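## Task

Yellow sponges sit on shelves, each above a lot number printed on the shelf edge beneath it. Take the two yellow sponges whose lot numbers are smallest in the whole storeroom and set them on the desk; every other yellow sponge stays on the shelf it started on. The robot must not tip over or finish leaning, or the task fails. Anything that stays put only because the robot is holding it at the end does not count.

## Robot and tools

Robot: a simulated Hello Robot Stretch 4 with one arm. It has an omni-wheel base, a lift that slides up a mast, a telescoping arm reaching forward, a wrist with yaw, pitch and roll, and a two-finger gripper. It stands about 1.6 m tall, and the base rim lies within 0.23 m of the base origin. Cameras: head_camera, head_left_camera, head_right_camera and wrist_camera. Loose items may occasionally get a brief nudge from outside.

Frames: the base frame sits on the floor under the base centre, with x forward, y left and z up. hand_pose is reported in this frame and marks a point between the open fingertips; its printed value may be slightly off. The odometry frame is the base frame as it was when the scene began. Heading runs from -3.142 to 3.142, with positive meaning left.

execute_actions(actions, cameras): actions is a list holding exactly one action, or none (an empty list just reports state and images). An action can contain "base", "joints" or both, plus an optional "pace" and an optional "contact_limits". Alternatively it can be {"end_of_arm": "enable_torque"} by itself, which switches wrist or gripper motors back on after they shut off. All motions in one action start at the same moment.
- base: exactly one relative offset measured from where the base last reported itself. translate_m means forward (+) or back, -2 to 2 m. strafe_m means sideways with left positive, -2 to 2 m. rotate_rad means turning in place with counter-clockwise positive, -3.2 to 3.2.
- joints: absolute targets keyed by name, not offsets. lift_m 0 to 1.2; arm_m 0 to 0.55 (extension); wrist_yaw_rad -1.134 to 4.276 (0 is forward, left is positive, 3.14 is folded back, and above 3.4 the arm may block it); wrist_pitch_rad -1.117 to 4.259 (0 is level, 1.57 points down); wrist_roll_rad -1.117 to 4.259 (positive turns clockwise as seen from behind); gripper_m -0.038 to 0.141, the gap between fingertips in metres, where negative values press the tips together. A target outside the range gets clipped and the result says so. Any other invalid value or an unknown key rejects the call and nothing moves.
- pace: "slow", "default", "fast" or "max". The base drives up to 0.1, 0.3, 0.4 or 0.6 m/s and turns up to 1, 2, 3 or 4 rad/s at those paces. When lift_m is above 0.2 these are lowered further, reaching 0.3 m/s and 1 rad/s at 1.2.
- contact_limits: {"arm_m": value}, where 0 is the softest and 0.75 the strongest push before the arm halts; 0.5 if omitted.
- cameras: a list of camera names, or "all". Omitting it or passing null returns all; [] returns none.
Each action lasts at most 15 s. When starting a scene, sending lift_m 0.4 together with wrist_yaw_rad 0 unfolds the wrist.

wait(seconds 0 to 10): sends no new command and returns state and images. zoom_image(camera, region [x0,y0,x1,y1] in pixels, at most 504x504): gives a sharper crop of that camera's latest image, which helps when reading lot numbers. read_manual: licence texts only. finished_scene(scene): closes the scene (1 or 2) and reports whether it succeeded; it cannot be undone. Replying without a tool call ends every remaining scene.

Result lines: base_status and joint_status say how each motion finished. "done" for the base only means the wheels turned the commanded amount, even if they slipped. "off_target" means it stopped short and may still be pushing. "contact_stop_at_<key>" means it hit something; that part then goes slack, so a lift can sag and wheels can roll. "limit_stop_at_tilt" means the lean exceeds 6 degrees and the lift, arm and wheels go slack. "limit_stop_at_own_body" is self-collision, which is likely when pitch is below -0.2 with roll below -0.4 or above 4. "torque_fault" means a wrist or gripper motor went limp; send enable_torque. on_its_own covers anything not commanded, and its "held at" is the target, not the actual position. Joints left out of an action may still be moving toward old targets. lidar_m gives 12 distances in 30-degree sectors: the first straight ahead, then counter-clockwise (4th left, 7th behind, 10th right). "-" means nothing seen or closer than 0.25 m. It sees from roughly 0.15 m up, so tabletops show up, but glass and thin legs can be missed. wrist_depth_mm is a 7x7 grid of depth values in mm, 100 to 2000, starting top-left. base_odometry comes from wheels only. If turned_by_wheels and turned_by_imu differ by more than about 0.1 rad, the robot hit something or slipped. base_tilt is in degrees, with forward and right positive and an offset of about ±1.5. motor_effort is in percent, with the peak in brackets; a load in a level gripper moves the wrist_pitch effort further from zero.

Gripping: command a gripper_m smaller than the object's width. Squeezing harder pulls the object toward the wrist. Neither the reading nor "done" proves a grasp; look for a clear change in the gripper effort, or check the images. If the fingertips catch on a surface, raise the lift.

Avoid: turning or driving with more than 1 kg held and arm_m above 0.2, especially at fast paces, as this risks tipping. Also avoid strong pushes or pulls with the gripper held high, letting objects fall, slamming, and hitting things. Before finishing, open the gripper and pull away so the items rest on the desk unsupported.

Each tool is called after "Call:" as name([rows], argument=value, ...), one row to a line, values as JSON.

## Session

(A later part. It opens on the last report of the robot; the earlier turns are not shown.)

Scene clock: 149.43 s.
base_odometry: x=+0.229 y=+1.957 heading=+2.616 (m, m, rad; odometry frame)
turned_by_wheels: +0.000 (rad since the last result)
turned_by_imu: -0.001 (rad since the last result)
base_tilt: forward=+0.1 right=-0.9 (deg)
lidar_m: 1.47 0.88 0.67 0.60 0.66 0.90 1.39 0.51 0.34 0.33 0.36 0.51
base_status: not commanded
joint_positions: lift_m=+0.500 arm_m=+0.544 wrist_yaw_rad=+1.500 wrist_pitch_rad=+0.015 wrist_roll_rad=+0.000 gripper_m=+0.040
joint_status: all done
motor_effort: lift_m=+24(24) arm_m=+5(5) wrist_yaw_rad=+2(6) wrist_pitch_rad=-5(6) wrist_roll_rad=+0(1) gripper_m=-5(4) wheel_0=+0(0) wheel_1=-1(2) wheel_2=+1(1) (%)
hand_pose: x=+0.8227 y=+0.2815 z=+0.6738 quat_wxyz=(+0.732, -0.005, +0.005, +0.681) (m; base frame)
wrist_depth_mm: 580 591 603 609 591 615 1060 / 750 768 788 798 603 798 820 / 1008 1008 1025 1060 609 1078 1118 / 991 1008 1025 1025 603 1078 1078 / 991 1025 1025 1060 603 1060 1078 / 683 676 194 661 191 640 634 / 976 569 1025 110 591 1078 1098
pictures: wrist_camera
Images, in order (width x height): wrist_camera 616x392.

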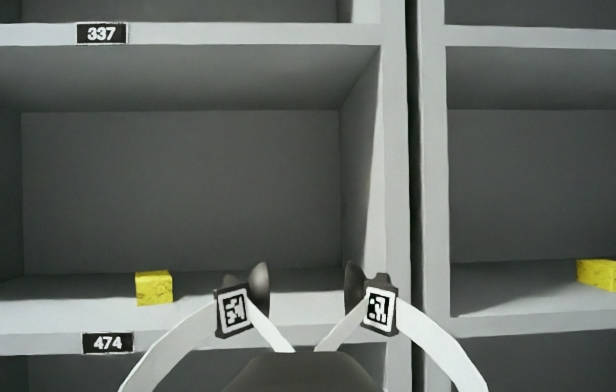

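Call:
execute_actions([
  {"base": {"translate_m": -0.49}, "joints": {"wrist_yaw_rad": 1.55, "arm_m": 0.005, "lift_m": 0.88, "gripper_m": 0.13}, "pace": "max"},
])

Scene clock: 174.57 s.
base_odometry: x=+0.653 y=+1.711 heading=+2.616 (m, m, rad; odometry frame)
turned_by_wheels: +0.000 (rad since the last result)
turned_by_imu: +0.000 (rad since the last result)
base_tilt: forward=+0.1 right=-1.0 (deg)
lidar_m: 1.51 0.90 0.66 0.63 0.66 0.92 1.37 0.50 0.36 0.34 0.36 0.51
base_status: done
joint_positions: lift_m=+0.880 arm_m=+0.006 wrist_yaw_rad=+1.550 wrist_pitch_rad=+0.015 wrist_roll_rad=+0.000 gripper_m=+0.130
joint_status: all done
motor_effort: lift_m=+24(31) arm_m=-5(8) wrist_yaw_rad=+0(8) wrist_pitch_rad=-6(5) wrist_roll_rad=-1(1) gripper_m=+1(5) wheel_0=+1(7) wheel_1=+0(7) wheel_2=-1(11) (%)
hand_pose: x=+0.2701 y=+0.2866 z=+1.0538 quat_wxyz=(+0.714, -0.005, +0.005, +0.700) (m; base frame)
wrist_depth_mm: 661 676 691 699 707 591 715 / 866 1025 1042 1060 891 591 1060 / 866 1060 1060 1060 1025 591 1060 / 878 1025 1042 1042 1042 597 1060 / 788 866 699 820 788 591 750 / 798 585 580 1042 585 591 1060 / 866 1025 1060 110 1008 585 1060
pictures: head_camera, head_left_camera, head_right_camera, wrist_camera
Images, in order (width x height): head_camera 420x560, head_left_camera 420x672, head_right_camera 420x672, wrist_camera 616x392.

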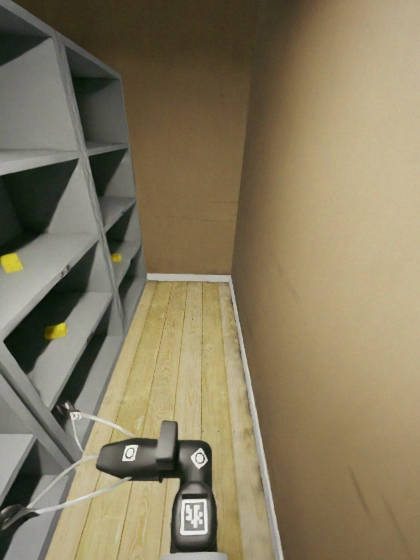

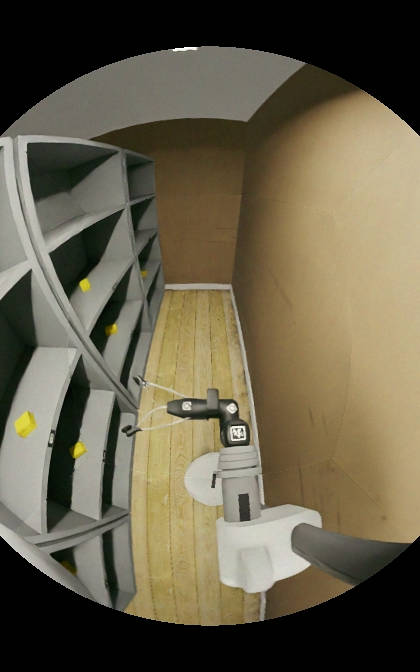

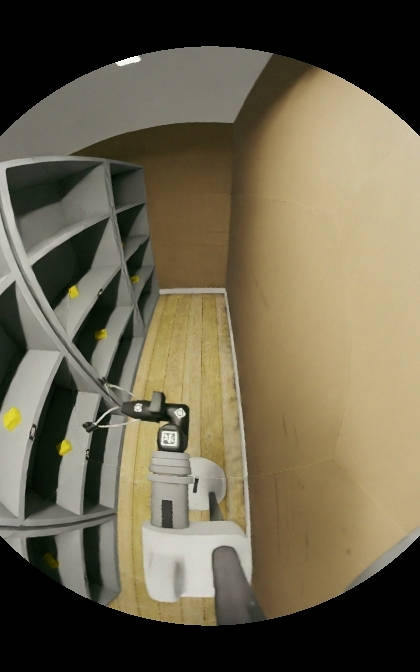

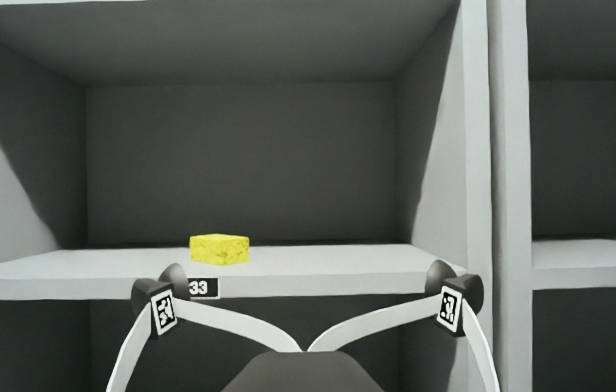

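Call:
zoom_image(camera="wrist_camera", region=[170, 215, 270, 305])

Call:
zoom_image(camera="head_left_camera", region=[0, 380, 120, 480])

Region (170, 215, 270, 305) of wrist_camera's 616x392 image, scaled by 5.040; it fills the top 454 rows of this view, and the rest is white.

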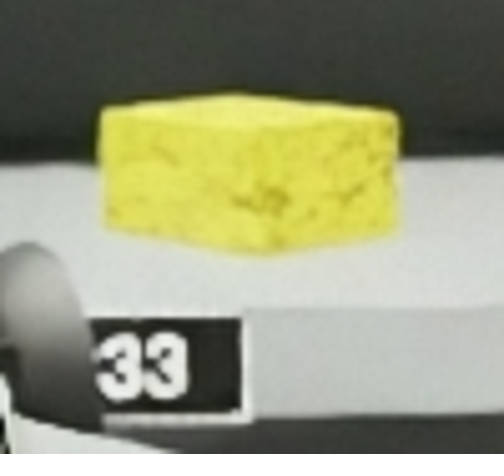

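Region (0, 380, 120, 480) of head_left_camera's 420x672 image, scaled by 4.200, with more detail than that image has.

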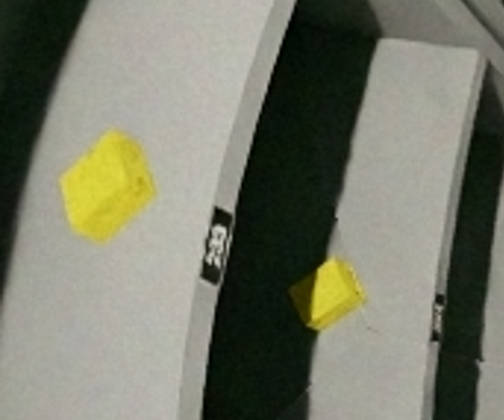

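Call:
execute_actions([
  {"base": {"rotate_rad": 1.16}, "joints": {"wrist_yaw_rad": 1.257, "wrist_pitch_rad": 0.45, "arm_m": 0.15, "lift_m": 1.04}, "pace": "max"},
])

Scene clock: 205.03 s.
base_odometry: x=+0.653 y=+1.711 heading=-2.507 (m, m, rad; odometry frame)
turned_by_wheels: +1.160 (rad since the last result)
turned_by_imu: +1.172 (rad since the last result)
base_tilt: forward=+0.1 right=-1.0 (deg)
lidar_m: 0.62 0.63 0.69 1.06 0.94 0.46 0.35 0.32 0.38 0.59 1.70 0.81
base_status: done
joint_positions: lift_m=+1.040 arm_m=+0.149 wrist_yaw_rad=+1.257 wrist_pitch_rad=+0.452 wrist_roll_rad=+0.000 gripper_m=+0.130
joint_status: all done
motor_effort: lift_m=+23(29) arm_m=+5(4) wrist_yaw_rad=+0(2) wrist_pitch_rad=-3(7) wrist_roll_rad=-1(1) gripper_m=-1(1) wheel_0=-1(6) wheel_1=+2(5) wheel_2=+0(6) (%)
hand_pose: x=+0.4833 y=+0.2199 z=+1.0921 quat_wxyz=(+0.788, -0.132, +0.181, +0.573) (m; base frame)
wrist_depth_mm: 1808 1255 469 544 654 647 559 / 1863 1255 504 574 715 661 591 / - 976 535 609 732 699 603 / - 1430 569 580 569 569 564 / - 1464 627 469 442 433 433 / 1863 1499 627 707 343 327 338 / 1537 1464 904 110 820 306 296
pictures: head_camera, head_left_camera, head_right_camera, wrist_camera
Images, in order (width x height): head_camera 420x560, head_left_camera 420x672, head_right_camera 420x672, wrist_camera 616x392.

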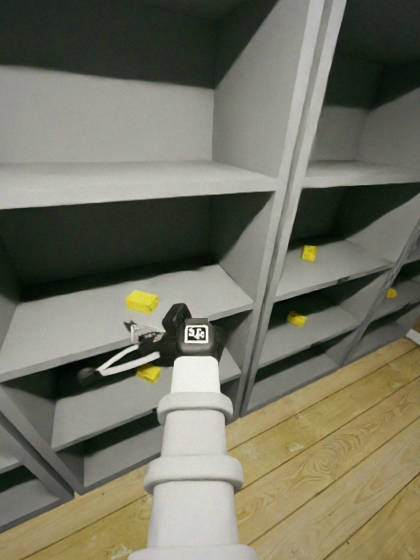

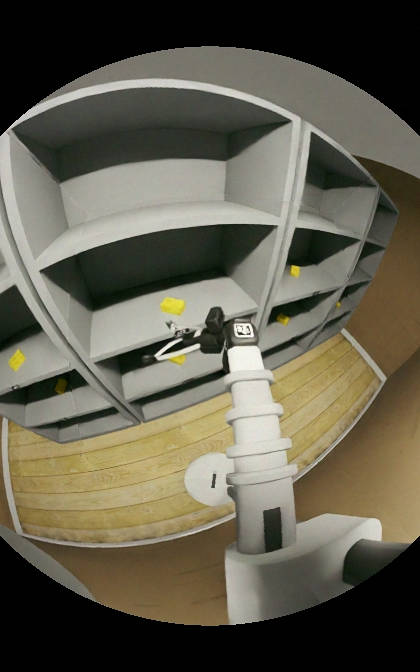

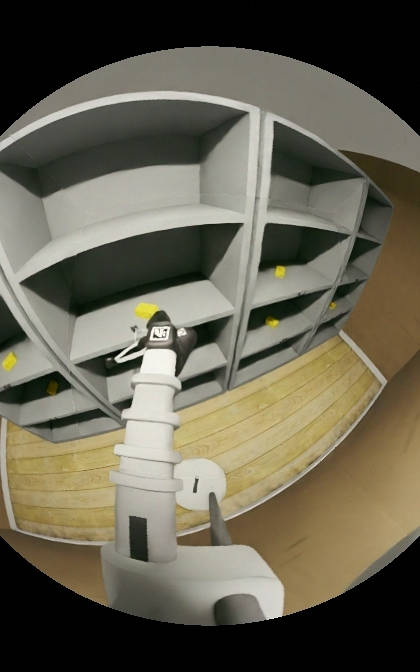

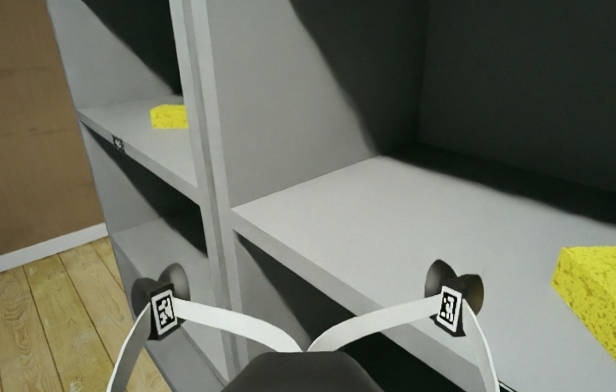

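Call:
execute_actions([
  {"joints": {"arm_m": 0.455}, "pace": "max", "contact_limits": {"arm_m": 0.3}},
], cameras=["head_camera", "wrist_camera"])

Scene clock: 220.03 s.
base_odometry: x=+0.653 y=+1.711 heading=-2.507 (m, m, rad; odometry frame)
turned_by_wheels: +0.000 (rad since the last result)
turned_by_imu: -0.002 (rad since the last result)
base_tilt: forward=+0.2 right=-1.0 (deg)
lidar_m: 0.63 0.62 0.70 1.06 0.96 0.45 0.35 0.33 0.38 0.60 1.72 0.83
base_status: not commanded
joint_positions: lift_m=+1.040 arm_m=+0.454 wrist_yaw_rad=+1.257 wrist_pitch_rad=+0.452 wrist_roll_rad=+0.000 gripper_m=+0.130
joint_status: all done
motor_effort: lift_m=+23(23) arm_m=+5(7) wrist_yaw_rad=+1(1) wrist_pitch_rad=-5(4) wrist_roll_rad=-1(1) gripper_m=+2(1) wheel_0=-1(1) wheel_1=+1(2) wheel_2=+0(0) (%)
contact_limits: arm_m 0.3
hand_pose: x=+0.7883 y=+0.2199 z=+1.0921 quat_wxyz=(+0.788, -0.132, +0.181, +0.573) (m; base frame)
wrist_depth_mm: 442 500 574 569 455 379 330 / 452 521 603 609 480 394 345 / 477 539 647 640 504 415 362 / 496 554 591 580 517 433 373 / 455 452 449 439 439 424 392 / 366 338 336 357 330 325 351 / 303 294 298 110 298 291 293
pictures: head_camera, wrist_camera
Images, in order (width x height): head_camera 420x560, wrist_camera 616x392.

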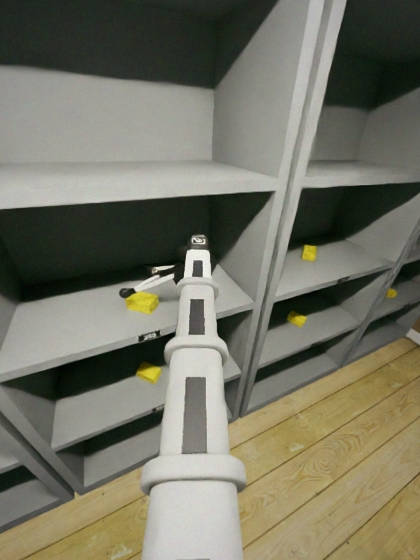

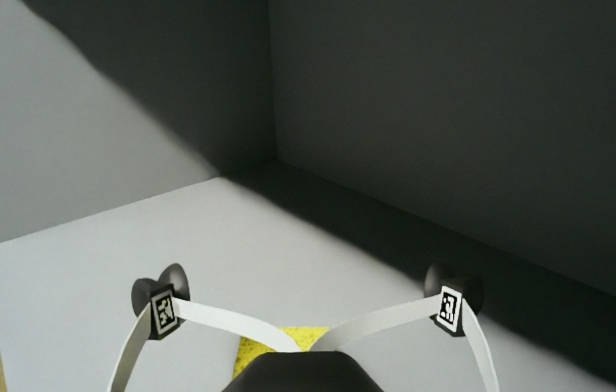

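Call:
execute_actions([
  {"joints": {"arm_m": 0.439, "wrist_pitch_rad": 0.6, "lift_m": 1.016}, "pace": "fast"},
], cameras=["head_camera", "wrist_camera"])

Scene clock: 241.30 s.
base_odometry: x=+0.653 y=+1.711 heading=-2.507 (m, m, rad; odometry frame)
turned_by_wheels: +0.000 (rad since the last result)
turned_by_imu: -0.001 (rad since the last result)
base_tilt: forward=+0.1 right=-1.0 (deg)
lidar_m: 0.63 0.61 0.69 1.09 0.96 0.45 0.35 0.33 0.39 0.58 1.73 0.81
base_status: not commanded
joint_positions: lift_m=+1.016 arm_m=+0.440 wrist_yaw_rad=+1.257 wrist_pitch_rad=+0.601 wrist_roll_rad=+0.000 gripper_m=+0.130
joint_status: all done
motor_effort: lift_m=+16(20) arm_m=-5(3) wrist_yaw_rad=+2(1) wrist_pitch_rad=-3(6) wrist_roll_rad=+0(1) gripper_m=-1(1) wheel_0=-1(1) wheel_1=+1(1) wheel_2=-1(0) (%)
hand_pose: x=+0.7674 y=+0.1992 z=+1.0313 quat_wxyz=(+0.773, -0.174, +0.240, +0.562) (m; base frame)
wrist_depth_mm: 436 492 580 591 480 394 345 / 459 525 609 615 508 418 364 / 473 500 496 488 480 433 384 / 389 389 384 379 377 377 370 / 319 317 315 247 310 307 306 / 278 252 217 209 248 246 258 / 245 225 228 110 228 224 224
pictures: head_camera, wrist_camera
Images, in order (width x height): head_camera 420x560, wrist_camera 616x392.

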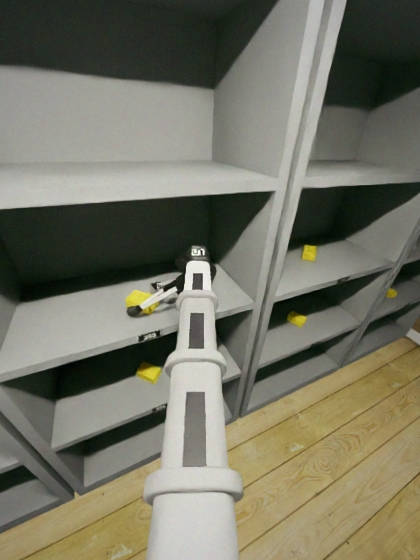

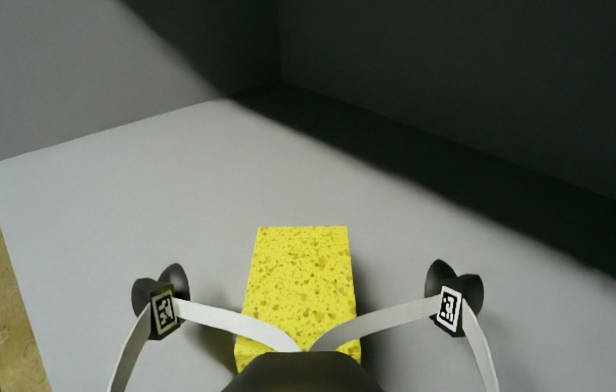

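Call:
execute_actions([
  {"joints": {"lift_m": 1.005, "gripper_m": 0.025, "arm_m": 0.436}, "pace": "fast"},
], cameras=["head_camera", "wrist_camera"])

Scene clock: 248.70 s.
base_odometry: x=+0.653 y=+1.711 heading=-2.507 (m, m, rad; odometry frame)
turned_by_wheels: +0.000 (rad since the last result)
turned_by_imu: -0.002 (rad since the last result)
base_tilt: forward=+0.0 right=-0.8 (deg)
lidar_m: 0.63 0.61 0.69 1.07 0.95 0.47 0.35 0.32 0.38 0.59 1.75 0.83
base_status: not commanded
joint_positions: lift_m=+1.005 arm_m=+0.437 wrist_yaw_rad=+1.257 wrist_pitch_rad=+0.602 wrist_roll_rad=+0.000 gripper_m=+0.025
joint_status: all done
motor_effort: lift_m=+17(18) arm_m=-5(6) wrist_yaw_rad=+2(1) wrist_pitch_rad=-4(4) wrist_roll_rad=-1(0) gripper_m=-20(18) wheel_0=-1(1) wheel_1=+1(1) wheel_2=+0(0) (%)
hand_pose: x=+0.7644 y=+0.1992 z=+1.0203 quat_wxyz=(+0.773, -0.174, +0.240, +0.562) (m; base frame)
wrist_depth_mm: 439 496 580 591 477 399 347 / 462 530 597 597 508 421 364 / 459 469 469 462 459 427 387 / 373 366 364 362 357 357 353 / 303 300 298 221 293 293 290 / 263 254 187 187 186 248 246 / 233 209 213 110 211 205 213
pictures: head_camera, wrist_camera
Images, in order (width x height): head_camera 420x560, wrist_camera 616x392.

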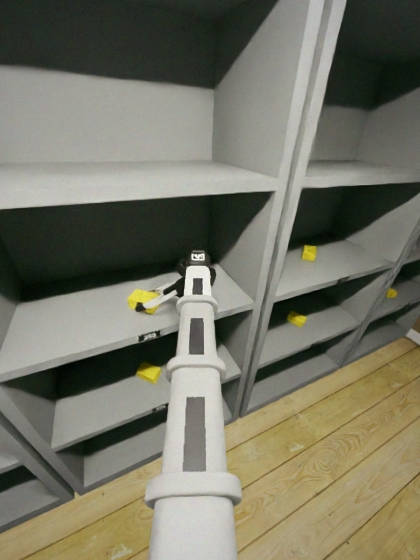

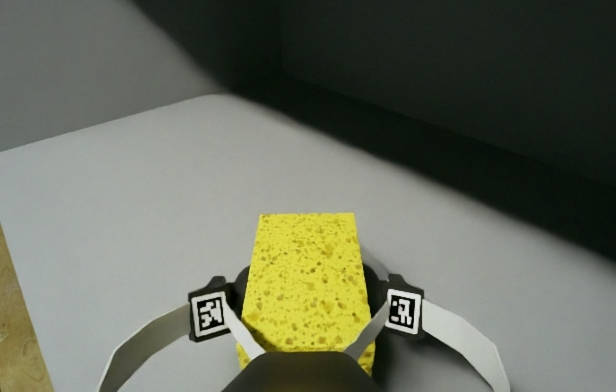

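Call:
execute_actions([
  {"joints": {"lift_m": 1.04, "arm_m": 0.04}, "pace": "max"},
], cameras=["head_camera", "wrist_camera"])

Scene clock: 262.80 s.
base_odometry: x=+0.653 y=+1.711 heading=-2.508 (m, m, rad; odometry frame)
turned_by_wheels: +0.000 (rad since the last result)
turned_by_imu: -0.002 (rad since the last result)
base_tilt: forward=+0.0 right=-1.0 (deg)
lidar_m: 0.63 0.61 0.69 1.06 0.95 0.47 0.34 0.34 0.39 0.61 1.74 0.83
base_status: not commanded
joint_positions: lift_m=+1.040 arm_m=+0.041 wrist_yaw_rad=+1.257 wrist_pitch_rad=+0.602 wrist_roll_rad=+0.000 gripper_m=+0.025
joint_status: all done
motor_effort: lift_m=+24(27) arm_m=-5(3) wrist_yaw_rad=+0(1) wrist_pitch_rad=-6(5) wrist_roll_rad=-1(0) gripper_m=-19(20) wheel_0=-1(1) wheel_1=+1(1) wheel_2=+0(0) (%)
hand_pose: x=+0.3684 y=+0.1992 z=+1.0546 quat_wxyz=(+0.772, -0.174, +0.240, +0.562) (m; base frame)
wrist_depth_mm: 1863 1160 1255 517 603 723 647 / - 1281 788 554 647 741 668 / - 1499 1499 580 539 535 530 / - - 1255 654 477 415 418 / 1863 1863 1138 221 960 946 353 / 1576 1537 187 188 186 866 831 / 1366 1281 1308 110 723 707 732
pictures: head_camera, wrist_camera
Images, in order (width x height): head_camera 420x560, wrist_camera 616x392.

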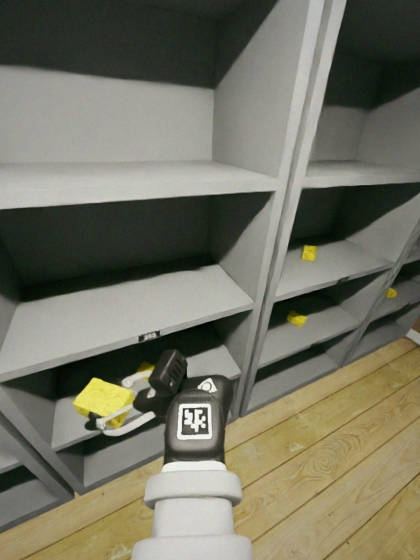

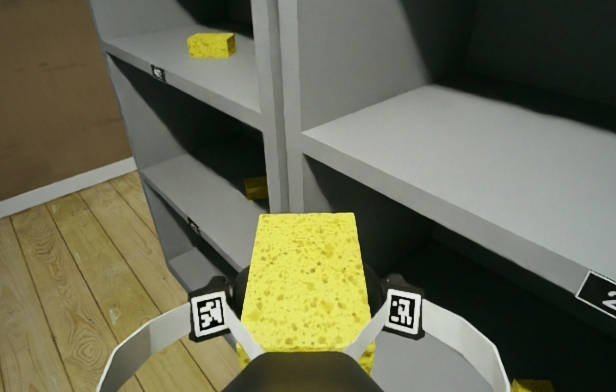

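Call:
execute_actions([
  {"base": {"rotate_rad": 0.22}, "joints": {"lift_m": 0.76, "arm_m": 0.005, "wrist_yaw_rad": 1.9}, "pace": "max"},
], cameras=["head_left_camera", "wrist_camera"])

Scene clock: 291.47 s.
base_odometry: x=+0.653 y=+1.711 heading=-2.288 (m, m, rad; odometry frame)
turned_by_wheels: +0.220 (rad since the last result)
turned_by_imu: +0.221 (rad since the last result)
base_tilt: forward=+0.1 right=-0.9 (deg)
lidar_m: 0.63 0.62 0.80 2.29 0.63 0.38 0.34 0.34 0.43 0.84 1.14 0.70
base_status: done
joint_positions: lift_m=+0.760 arm_m=+0.006 wrist_yaw_rad=+1.900 wrist_pitch_rad=+0.602 wrist_roll_rad=+0.000 gripper_m=+0.025
joint_status: all done
motor_effort: lift_m=+18(20) arm_m=-5(5) wrist_yaw_rad=+1(8) wrist_pitch_rad=-5(4) wrist_roll_rad=-1(1) gripper_m=-16(19) wheel_0=-2(6) wheel_1=+1(3) wheel_2=+0(4) (%)
hand_pose: x=+0.1827 y=+0.2533 z=+0.7751 quat_wxyz=(+0.556, -0.241, +0.172, +0.777) (m; base frame)
wrist_depth_mm: 741 991 1576 - - 1983 1025 / 750 1008 1661 - - - 1098 / 759 1042 1708 - - 1255 931 / 768 1042 1537 1756 1661 1366 788 / 788 1078 1397 222 1397 1366 1229 / 788 1042 187 187 186 1138 1078 / 798 931 1008 110 991 931 946
pictures: head_left_camera, wrist_camera
Images, in order (width x height): head_left_camera 420x672, wrist_camera 616x392.

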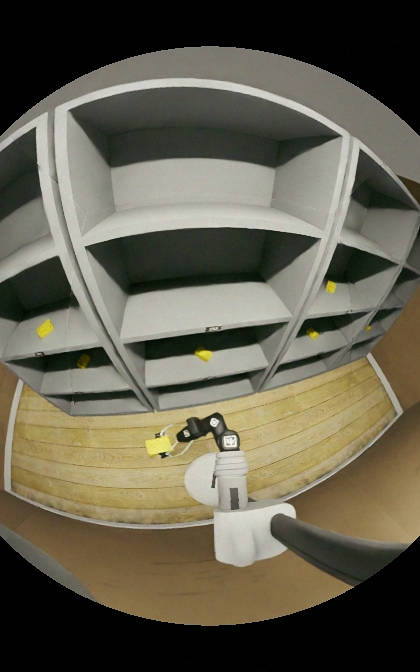

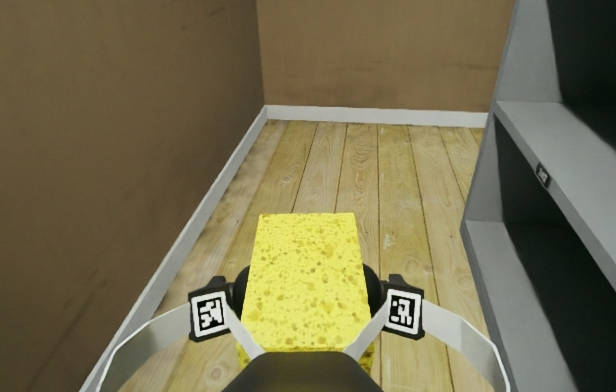

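Call:
execute_actions([
  {"base": {"strafe_m": 1.8}, "joints": {"lift_m": 0.3}, "pace": "max"},
])

Scene clock: 302.37 s.
base_odometry: x=+2.010 y=+0.528 heading=-2.288 (m, m, rad; odometry frame)
turned_by_wheels: +0.000 (rad since the last result)
turned_by_imu: +0.001 (rad since the last result)
base_tilt: forward=+0.1 right=-1.0 (deg)
lidar_m: 2.42 0.90 0.59 0.52 0.51 0.65 0.65 0.66 0.83 1.59 0.59 0.59
base_status: done
joint_positions: lift_m=+0.300 arm_m=+0.006 wrist_yaw_rad=+1.900 wrist_pitch_rad=+0.602 wrist_roll_rad=+0.000 gripper_m=+0.025
joint_status: all done
motor_effort: lift_m=+18(18) arm_m=-5(5) wrist_yaw_rad=+1(1) wrist_pitch_rad=-6(4) wrist_roll_rad=-1(1) gripper_m=-18(20) wheel_0=+2(11) wheel_1=+0(10) wheel_2=-1(1) (%)
hand_pose: x=+0.1827 y=+0.2533 z=+0.3151 quat_wxyz=(+0.556, -0.241, +0.172, +0.777) (m; base frame)
wrist_depth_mm: 488 473 462 445 433 418 407 / 539 517 504 484 466 452 439 / 591 574 549 525 508 488 473 / 668 634 609 569 559 530 512 / 715 683 647 221 591 591 564 / 615 627 188 188 186 603 585 / 535 508 521 110 512 500 525
pictures: head_camera, head_left_camera, head_right_camera, wrist_camera
Images, in order (width x height): head_camera 420x560, head_left_camera 420x672, head_right_camera 420x672, wrist_camera 616x392.

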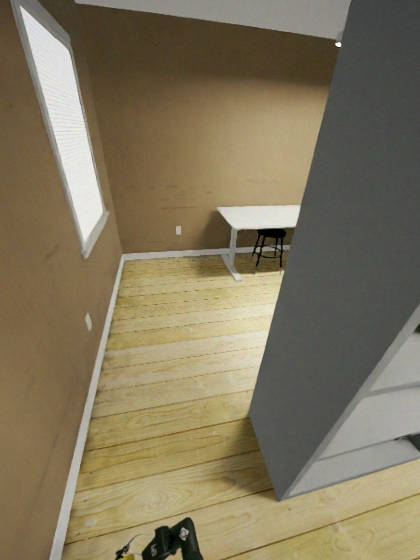

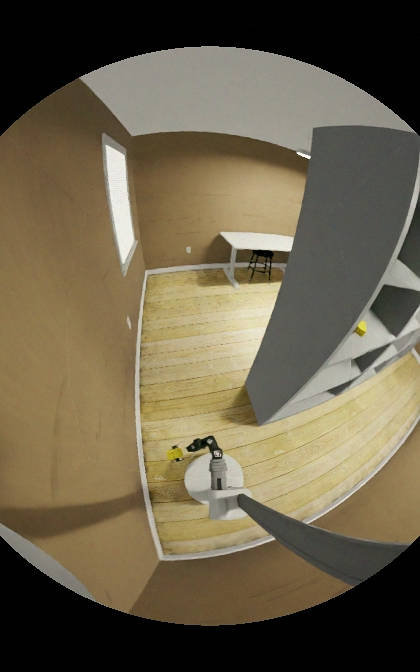

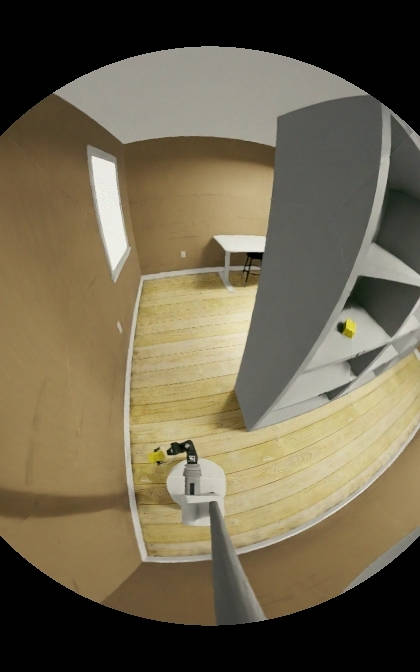

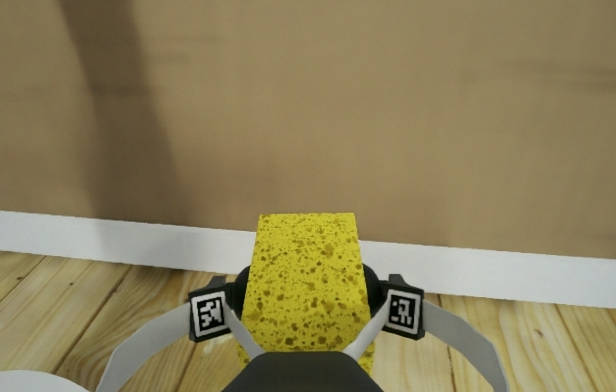

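Call:
zoom_image(camera="head_camera", region=[190, 180, 310, 300])

Region (190, 180, 310, 300) of head_camera's 420x560 image, scaled by 4.200, with more detail than that image has.

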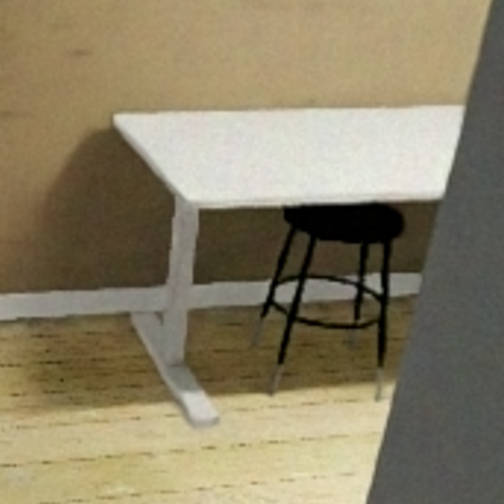

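Call:
execute_actions([
  {"base": {"translate_m": 1.9}, "joints": {"lift_m": 0.82, "arm_m": 0.4, "wrist_yaw_rad": -0.2}, "pace": "max"},
])

Scene clock: 344.57 s.
base_odometry: x=+0.762 y=-0.904 heading=-2.288 (m, m, rad; odometry frame)
turned_by_wheels: +0.000 (rad since the last result)
turned_by_imu: -0.009 (rad since the last result)
base_tilt: forward=+0.1 right=-0.9 (deg)
lidar_m: 1.02 1.18 0.92 0.80 0.81 1.05 2.08 1.09 1.33 2.55 0.71 0.59
base_status: done
joint_positions: lift_m=+0.820 arm_m=+0.399 wrist_yaw_rad=-0.200 wrist_pitch_rad=+0.602 wrist_roll_rad=+0.000 gripper_m=+0.025
joint_status: all done
motor_effort: lift_m=+23(29) arm_m=+5(9) wrist_yaw_rad=-1(6) wrist_pitch_rad=-5(6) wrist_roll_rad=+0(0) gripper_m=-19(17) wheel_0=+0(7) wheel_1=-1(6) wheel_2=-2(13) (%)
hand_pose: x=+0.7857 y=-0.1329 z=+0.8347 quat_wxyz=(+0.950, +0.029, +0.295, -0.095) (m; base frame)
wrist_depth_mm: 488 512 569 615 676 741 820 / 517 554 609 661 741 798 866 / 549 597 654 691 654 647 647 / 585 640 715 759 517 508 500 / 647 699 768 222 445 418 413 / 691 750 189 187 186 353 349 / 750 798 960 110 1060 314 303
pictures: head_camera, head_left_camera, head_right_camera, wrist_camera
Images, in order (width x height): head_camera 420x560, head_left_camera 420x672, head_right_camera 420x672, wrist_camera 616x392.

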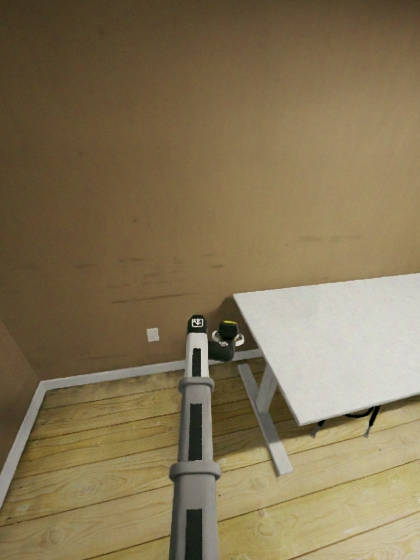

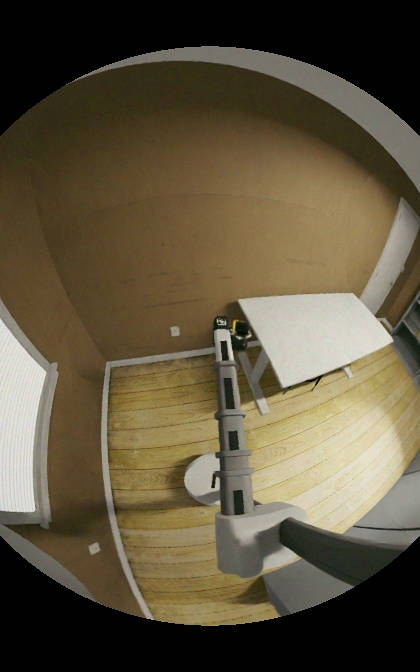

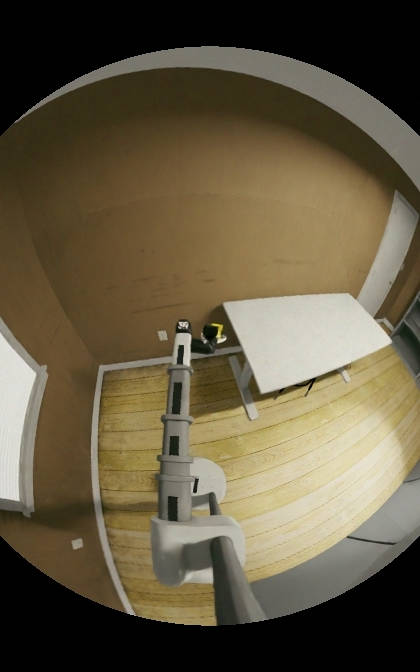

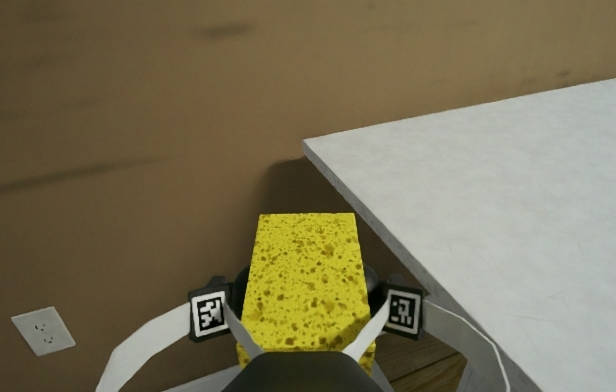

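Call:
execute_actions([
  {"base": {"rotate_rad": -0.54}, "joints": {"lift_m": 0.756, "arm_m": 0.535, "wrist_yaw_rad": -0.4}, "pace": "max"},
], cameras=["head_camera", "wrist_camera"])

Scene clock: 354.77 s.
base_odometry: x=+0.762 y=-0.904 heading=-2.828 (m, m, rad; odometry frame)
turned_by_wheels: -0.540 (rad since the last result)
turned_by_imu: -0.548 (rad since the last result)
base_tilt: forward=+0.1 right=-0.9 (deg)
lidar_m: 0.59 1.01 1.18 0.91 0.80 0.81 1.04 2.01 1.08 1.31 2.45 0.72
base_status: done
joint_positions: lift_m=+0.756 arm_m=+0.534 wrist_yaw_rad=-0.400 wrist_pitch_rad=+0.602 wrist_roll_rad=+0.000 gripper_m=+0.025
joint_status: all done
motor_effort: lift_m=+17(15) arm_m=+5(7) wrist_yaw_rad=+0(4) wrist_pitch_rad=-6(3) wrist_roll_rad=+0(0) gripper_m=-19(17) wheel_0=+1(9) wheel_1=+1(6) wheel_2=-1(8) (%)
hand_pose: x=+0.8900 y=-0.1731 z=+0.7711 quat_wxyz=(+0.936, +0.059, +0.291, -0.190) (m; base frame)
wrist_depth_mm: 668 831 1025 1138 1138 1118 - / 676 723 715 707 707 699 - / 530 517 512 508 504 504 - / 407 407 402 397 394 394 1661 / 332 330 327 221 325 324 1336 / 281 281 188 188 186 276 1118 / 241 230 236 110 234 227 976
pictures: head_camera, wrist_camera
Images, in order (width x height): head_camera 420x560, wrist_camera 616x392.

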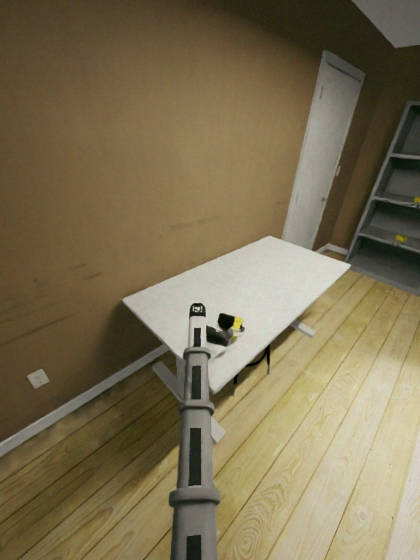

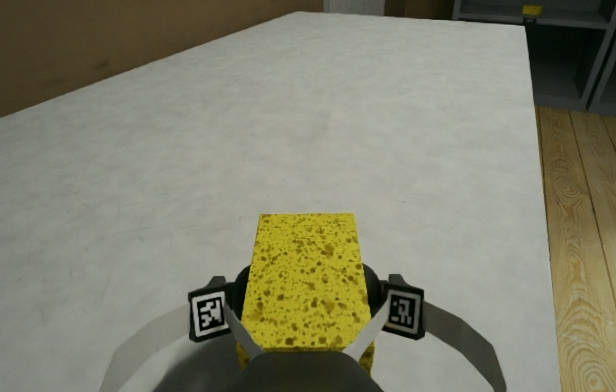

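Call:
execute_actions([
  {"joints": {"lift_m": 0.734, "gripper_m": 0.08}, "pace": "fast"},
], cameras=["wrist_camera"])

Scene clock: 357.77 s.
base_odometry: x=+0.762 y=-0.904 heading=-2.828 (m, m, rad; odometry frame)
turned_by_wheels: +0.000 (rad since the last result)
turned_by_imu: -0.001 (rad since the last result)
base_tilt: forward=+0.2 right=-0.9 (deg)
lidar_m: 0.61 1.00 1.19 0.90 0.80 0.83 1.02 2.01 1.08 1.31 2.48 0.73
base_status: not commanded
joint_positions: lift_m=+0.734 arm_m=+0.534 wrist_yaw_rad=-0.400 wrist_pitch_rad=+0.602 wrist_roll_rad=+0.000 gripper_m=+0.080
joint_status: all done
motor_effort: lift_m=+17(18) arm_m=+5(5) wrist_yaw_rad=+0(0) wrist_pitch_rad=-5(5) wrist_roll_rad=+0(1) gripper_m=+1(18) wheel_0=+1(1) wheel_1=+1(1) wheel_2=+0(1) (%)
hand_pose: x=+0.8900 y=-0.1731 z=+0.7492 quat_wxyz=(+0.936, +0.059, +0.291, -0.190) (m; base frame)
wrist_depth_mm: 668 831 976 1008 1008 1008 - / 654 654 634 634 627 615 - / 469 466 459 455 452 449 - / 366 364 362 359 355 355 1576 / 298 298 297 230 293 293 1229 / 252 251 194 195 193 248 661 / 218 212 217 110 216 210 220
pictures: wrist_camera
Images, in order (width x height): wrist_camera 616x392.

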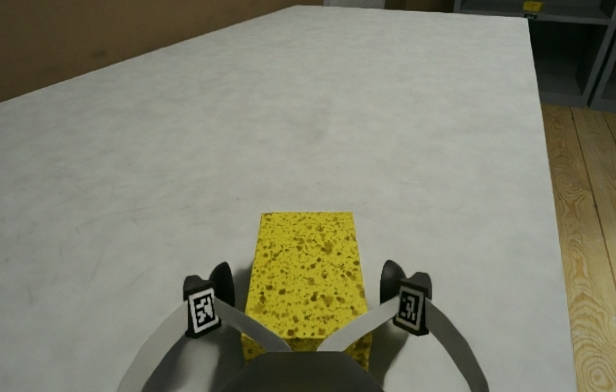

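Call:
execute_actions([
  {"joints": {"wrist_pitch_rad": 0.3}, "pace": "max"},
], cameras=["wrist_camera"])

Call:
execute_actions([
  {"base": {"rotate_rad": 0.49}, "joints": {"wrist_yaw_rad": 0.1, "arm_m": 0.36}, "pace": "max"},
], cameras=["head_camera", "head_right_camera"])

Scene clock: 370.60 s.
base_odometry: x=+0.762 y=-0.904 heading=-2.828 (m, m, rad; odometry frame)
turned_by_wheels: +0.000 (rad since the last result)
turned_by_imu: -0.001 (rad since the last result)
base_tilt: forward=+0.1 right=-0.9 (deg)
lidar_m: 0.61 0.98 1.18 0.93 0.79 0.81 1.07 2.01 1.09 1.27 2.45 0.72
base_status: not commanded
joint_positions: lift_m=+0.734 arm_m=+0.534 wrist_yaw_rad=-0.400 wrist_pitch_rad=+0.303 wrist_roll_rad=+0.000 gripper_m=+0.080
joint_status: all done
motor_effort: lift_m=+17(17) arm_m=+5(5) wrist_yaw_rad=+1(1) wrist_pitch_rad=-9(10) wrist_roll_rad=-1(0) gripper_m=-2(3) wheel_0=+1(1) wheel_1=+1(1) wheel_2=+0(1) (%)
hand_pose: x=+0.9246 y=-0.1878 z=+0.8266 quat_wxyz=(+0.969, +0.030, +0.148, -0.196) (m; base frame)
wrist_depth_mm: 668 831 1098 1576 - - - / 683 854 1098 1661 - - - / 707 866 1098 1464 - - - / 699 788 788 768 768 759 - / 535 530 535 530 517 512 - / 397 402 196 394 194 387 1576 / 319 306 317 110 315 301 1182
pictures: wrist_camera
Images, in order (width x height): wrist_camera 616x392.

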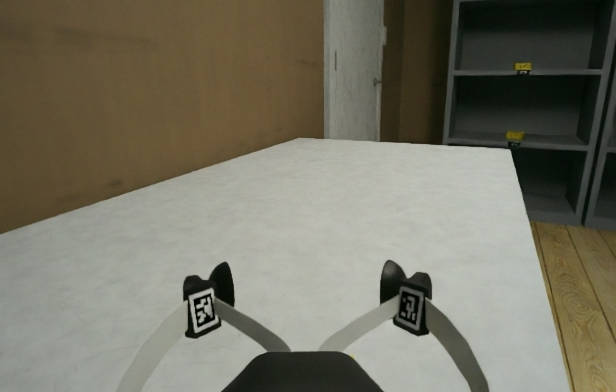

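Scene clock: 371.90 s.
base_odometry: x=+0.762 y=-0.905 heading=-2.338 (m, m, rad; odometry frame)
turned_by_wheels: +0.490 (rad since the last result)
turned_by_imu: +0.495 (rad since the last result)
base_tilt: forward=+0.1 right=-1.0 (deg)
lidar_m: 0.92 1.20 0.93 0.82 0.81 1.01 1.87 1.08 1.28 2.30 0.72 0.58
base_status: done
joint_positions: lift_m=+0.734 arm_m=+0.361 wrist_yaw_rad=+0.100 wrist_pitch_rad=+0.302 wrist_roll_rad=+0.000 gripper_m=+0.080
joint_status: all done
motor_effort: lift_m=+17(17) arm_m=-5(6) wrist_yaw_rad=+0(7) wrist_pitch_rad=-6(7) wrist_roll_rad=-1(0) gripper_m=-2(2) wheel_0=+0(7) wheel_1=-1(6) wheel_2=+1(8) (%)
hand_pose: x=+0.8146 y=-0.0595 z=+0.8267 quat_wxyz=(+0.987, -0.008, +0.150, +0.049) (m; base frame)
wrist_depth_mm: 539 559 574 591 603 634 647 / 564 580 597 609 634 661 668 / 585 603 627 647 668 676 699 / 609 627 647 668 683 715 732 / 640 661 683 699 609 517 504 / 668 683 195 732 193 404 382 / 699 699 741 110 809 357 309
pictures: head_camera, head_right_camera
Images, in order (width x height): head_camera 420x560, head_right_camera 420x672.

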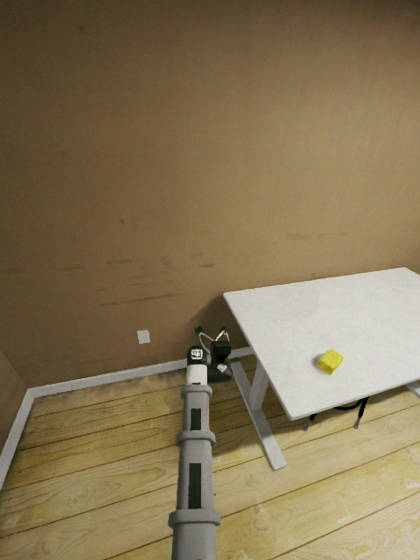

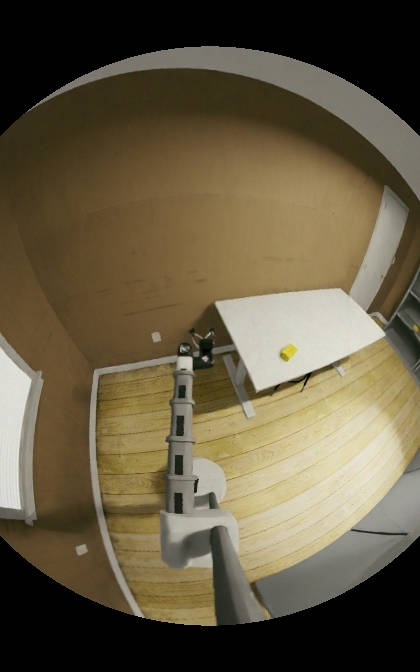

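Call:
execute_actions([
  {"base": {"translate_m": -2.0}, "joints": {"wrist_yaw_rad": -0.05, "arm_m": 0.005, "lift_m": 0.58, "wrist_pitch_rad": 0.6, "gripper_m": 0.115}, "pace": "max"},
])

Scene clock: 383.70 s.
base_odometry: x=+2.150 y=+0.535 heading=-2.338 (m, m, rad; odometry frame)
turned_by_wheels: +0.000 (rad since the last result)
turned_by_imu: +0.003 (rad since the last result)
base_tilt: forward=+0.1 right=-0.9 (deg)
lidar_m: 2.51 0.78 0.47 0.40 0.41 0.49 0.56 0.56 0.71 1.31 0.78 0.70
base_status: done
joint_positions: lift_m=+0.580 arm_m=+0.006 wrist_yaw_rad=-0.050 wrist_pitch_rad=+0.602 wrist_roll_rad=+0.000 gripper_m=+0.115
joint_status: all done
motor_effort: lift_m=+20(19) arm_m=-5(5) wrist_yaw_rad=+1(3) wrist_pitch_rad=-6(6) wrist_roll_rad=-1(0) gripper_m=-1(1) wheel_0=+0(5) wheel_1=+0(7) wheel_2=-1(11) (%)
hand_pose: x=+0.4099 y=-0.0992 z=+0.5949 quat_wxyz=(+0.955, +0.007, +0.296, -0.024) (m; base frame)
wrist_depth_mm: 1576 - - - - 615 484 / 1464 - - - - 634 496 / 1430 1808 1756 1756 1756 654 512 / 1281 1430 1397 1397 1308 691 525 / 1118 1138 1138 1138 1118 707 544 / 976 946 904 976 220 661 554 / 820 831 831 110 831 723 585
pictures: head_camera, head_left_camera, head_right_camera, wrist_camera
Images, in order (width x height): head_camera 420x560, head_left_camera 420x672, head_right_camera 420x672, wrist_camera 616x392.

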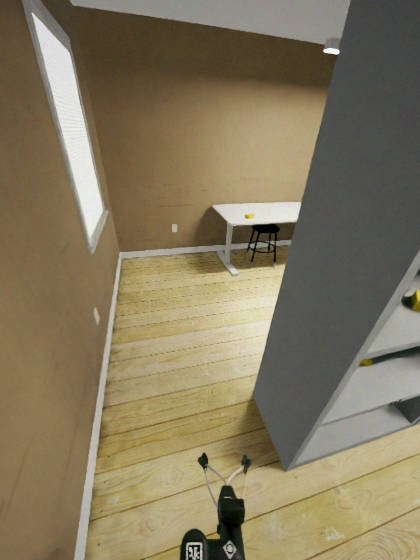

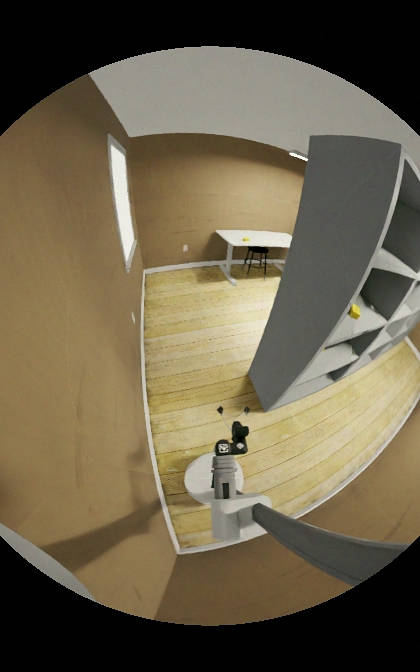

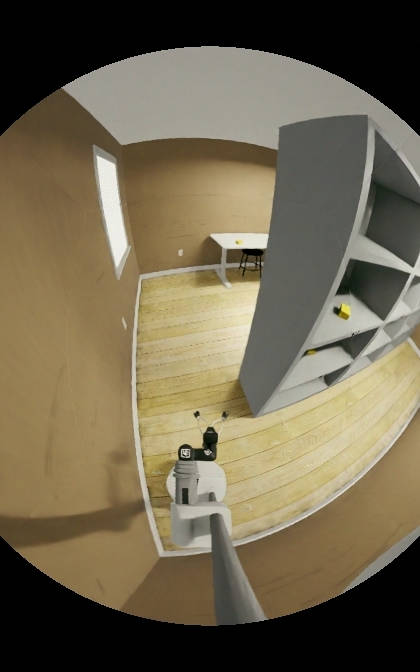

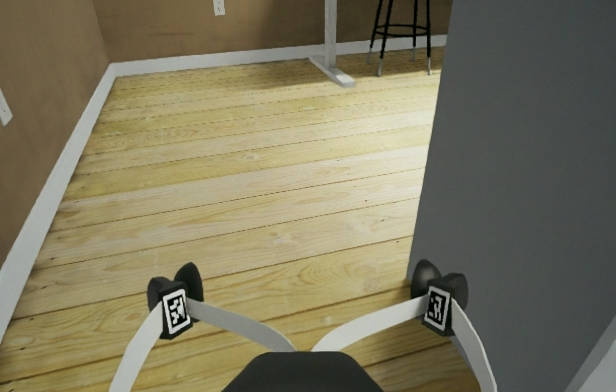

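Call:
execute_actions([
  {"base": {"strafe_m": -0.79}, "joints": {"wrist_yaw_rad": -0.1}, "pace": "max"},
], cameras=["head_camera", "wrist_camera"])

Scene clock: 392.67 s.
base_odometry: x=+1.581 y=+1.084 heading=-2.338 (m, m, rad; odometry frame)
turned_by_wheels: +0.000 (rad since the last result)
turned_by_imu: -0.003 (rad since the last result)
base_tilt: forward=+0.1 right=-1.0 (deg)
lidar_m: 0.57 0.57 1.35 1.16 0.80 0.47 0.39 0.40 0.49 0.94 1.09 0.64
base_status: done
joint_positions: lift_m=+0.580 arm_m=+0.006 wrist_yaw_rad=-0.100 wrist_pitch_rad=+0.602 wrist_roll_rad=+0.000 gripper_m=+0.115
joint_status: all done
motor_effort: lift_m=+20(20) arm_m=-5(5) wrist_yaw_rad=+1(3) wrist_pitch_rad=-5(5) wrist_roll_rad=+0(0) gripper_m=-2(0) wheel_0=+0(13) wheel_1=+1(11) wheel_2=+0(1) (%)
hand_pose: x=+0.4047 y=-0.1107 z=+0.5949 quat_wxyz=(+0.954, +0.015, +0.296, -0.048) (m; base frame)
wrist_depth_mm: 661 707 759 809 866 699 559 / 691 723 750 683 732 676 580 / 559 549 549 539 535 554 591 / 430 424 439 469 1078 788 668 / 484 976 1008 1025 1025 820 946 / 647 854 831 866 220 820 891 / 615 741 759 110 788 809 820
pictures: head_camera, wrist_camera
Images, in order (width x height): head_camera 420x560, wrist_camera 616x392.

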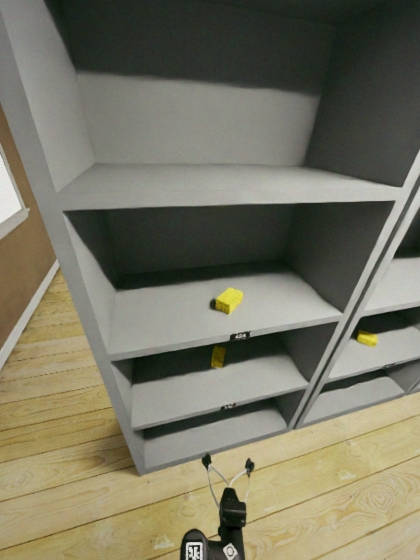

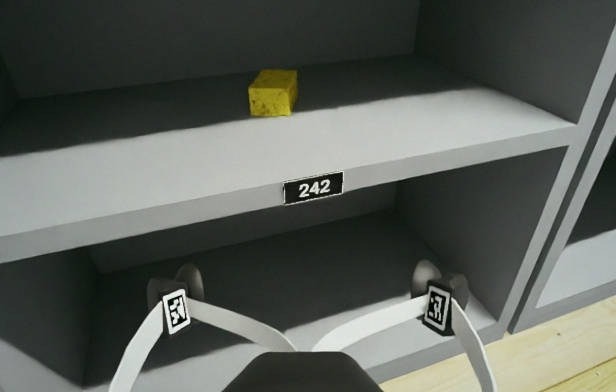

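Call:
zoom_image(camera="wrist_camera", region=[220, 50, 360, 210])

Region (220, 50, 360, 210) of wrist_camera's 616x392 image, scaled by 3.150; it fills the left 441 columns of this view, and the rest is white.

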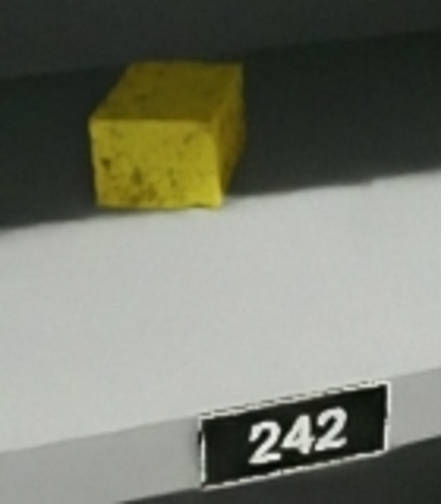

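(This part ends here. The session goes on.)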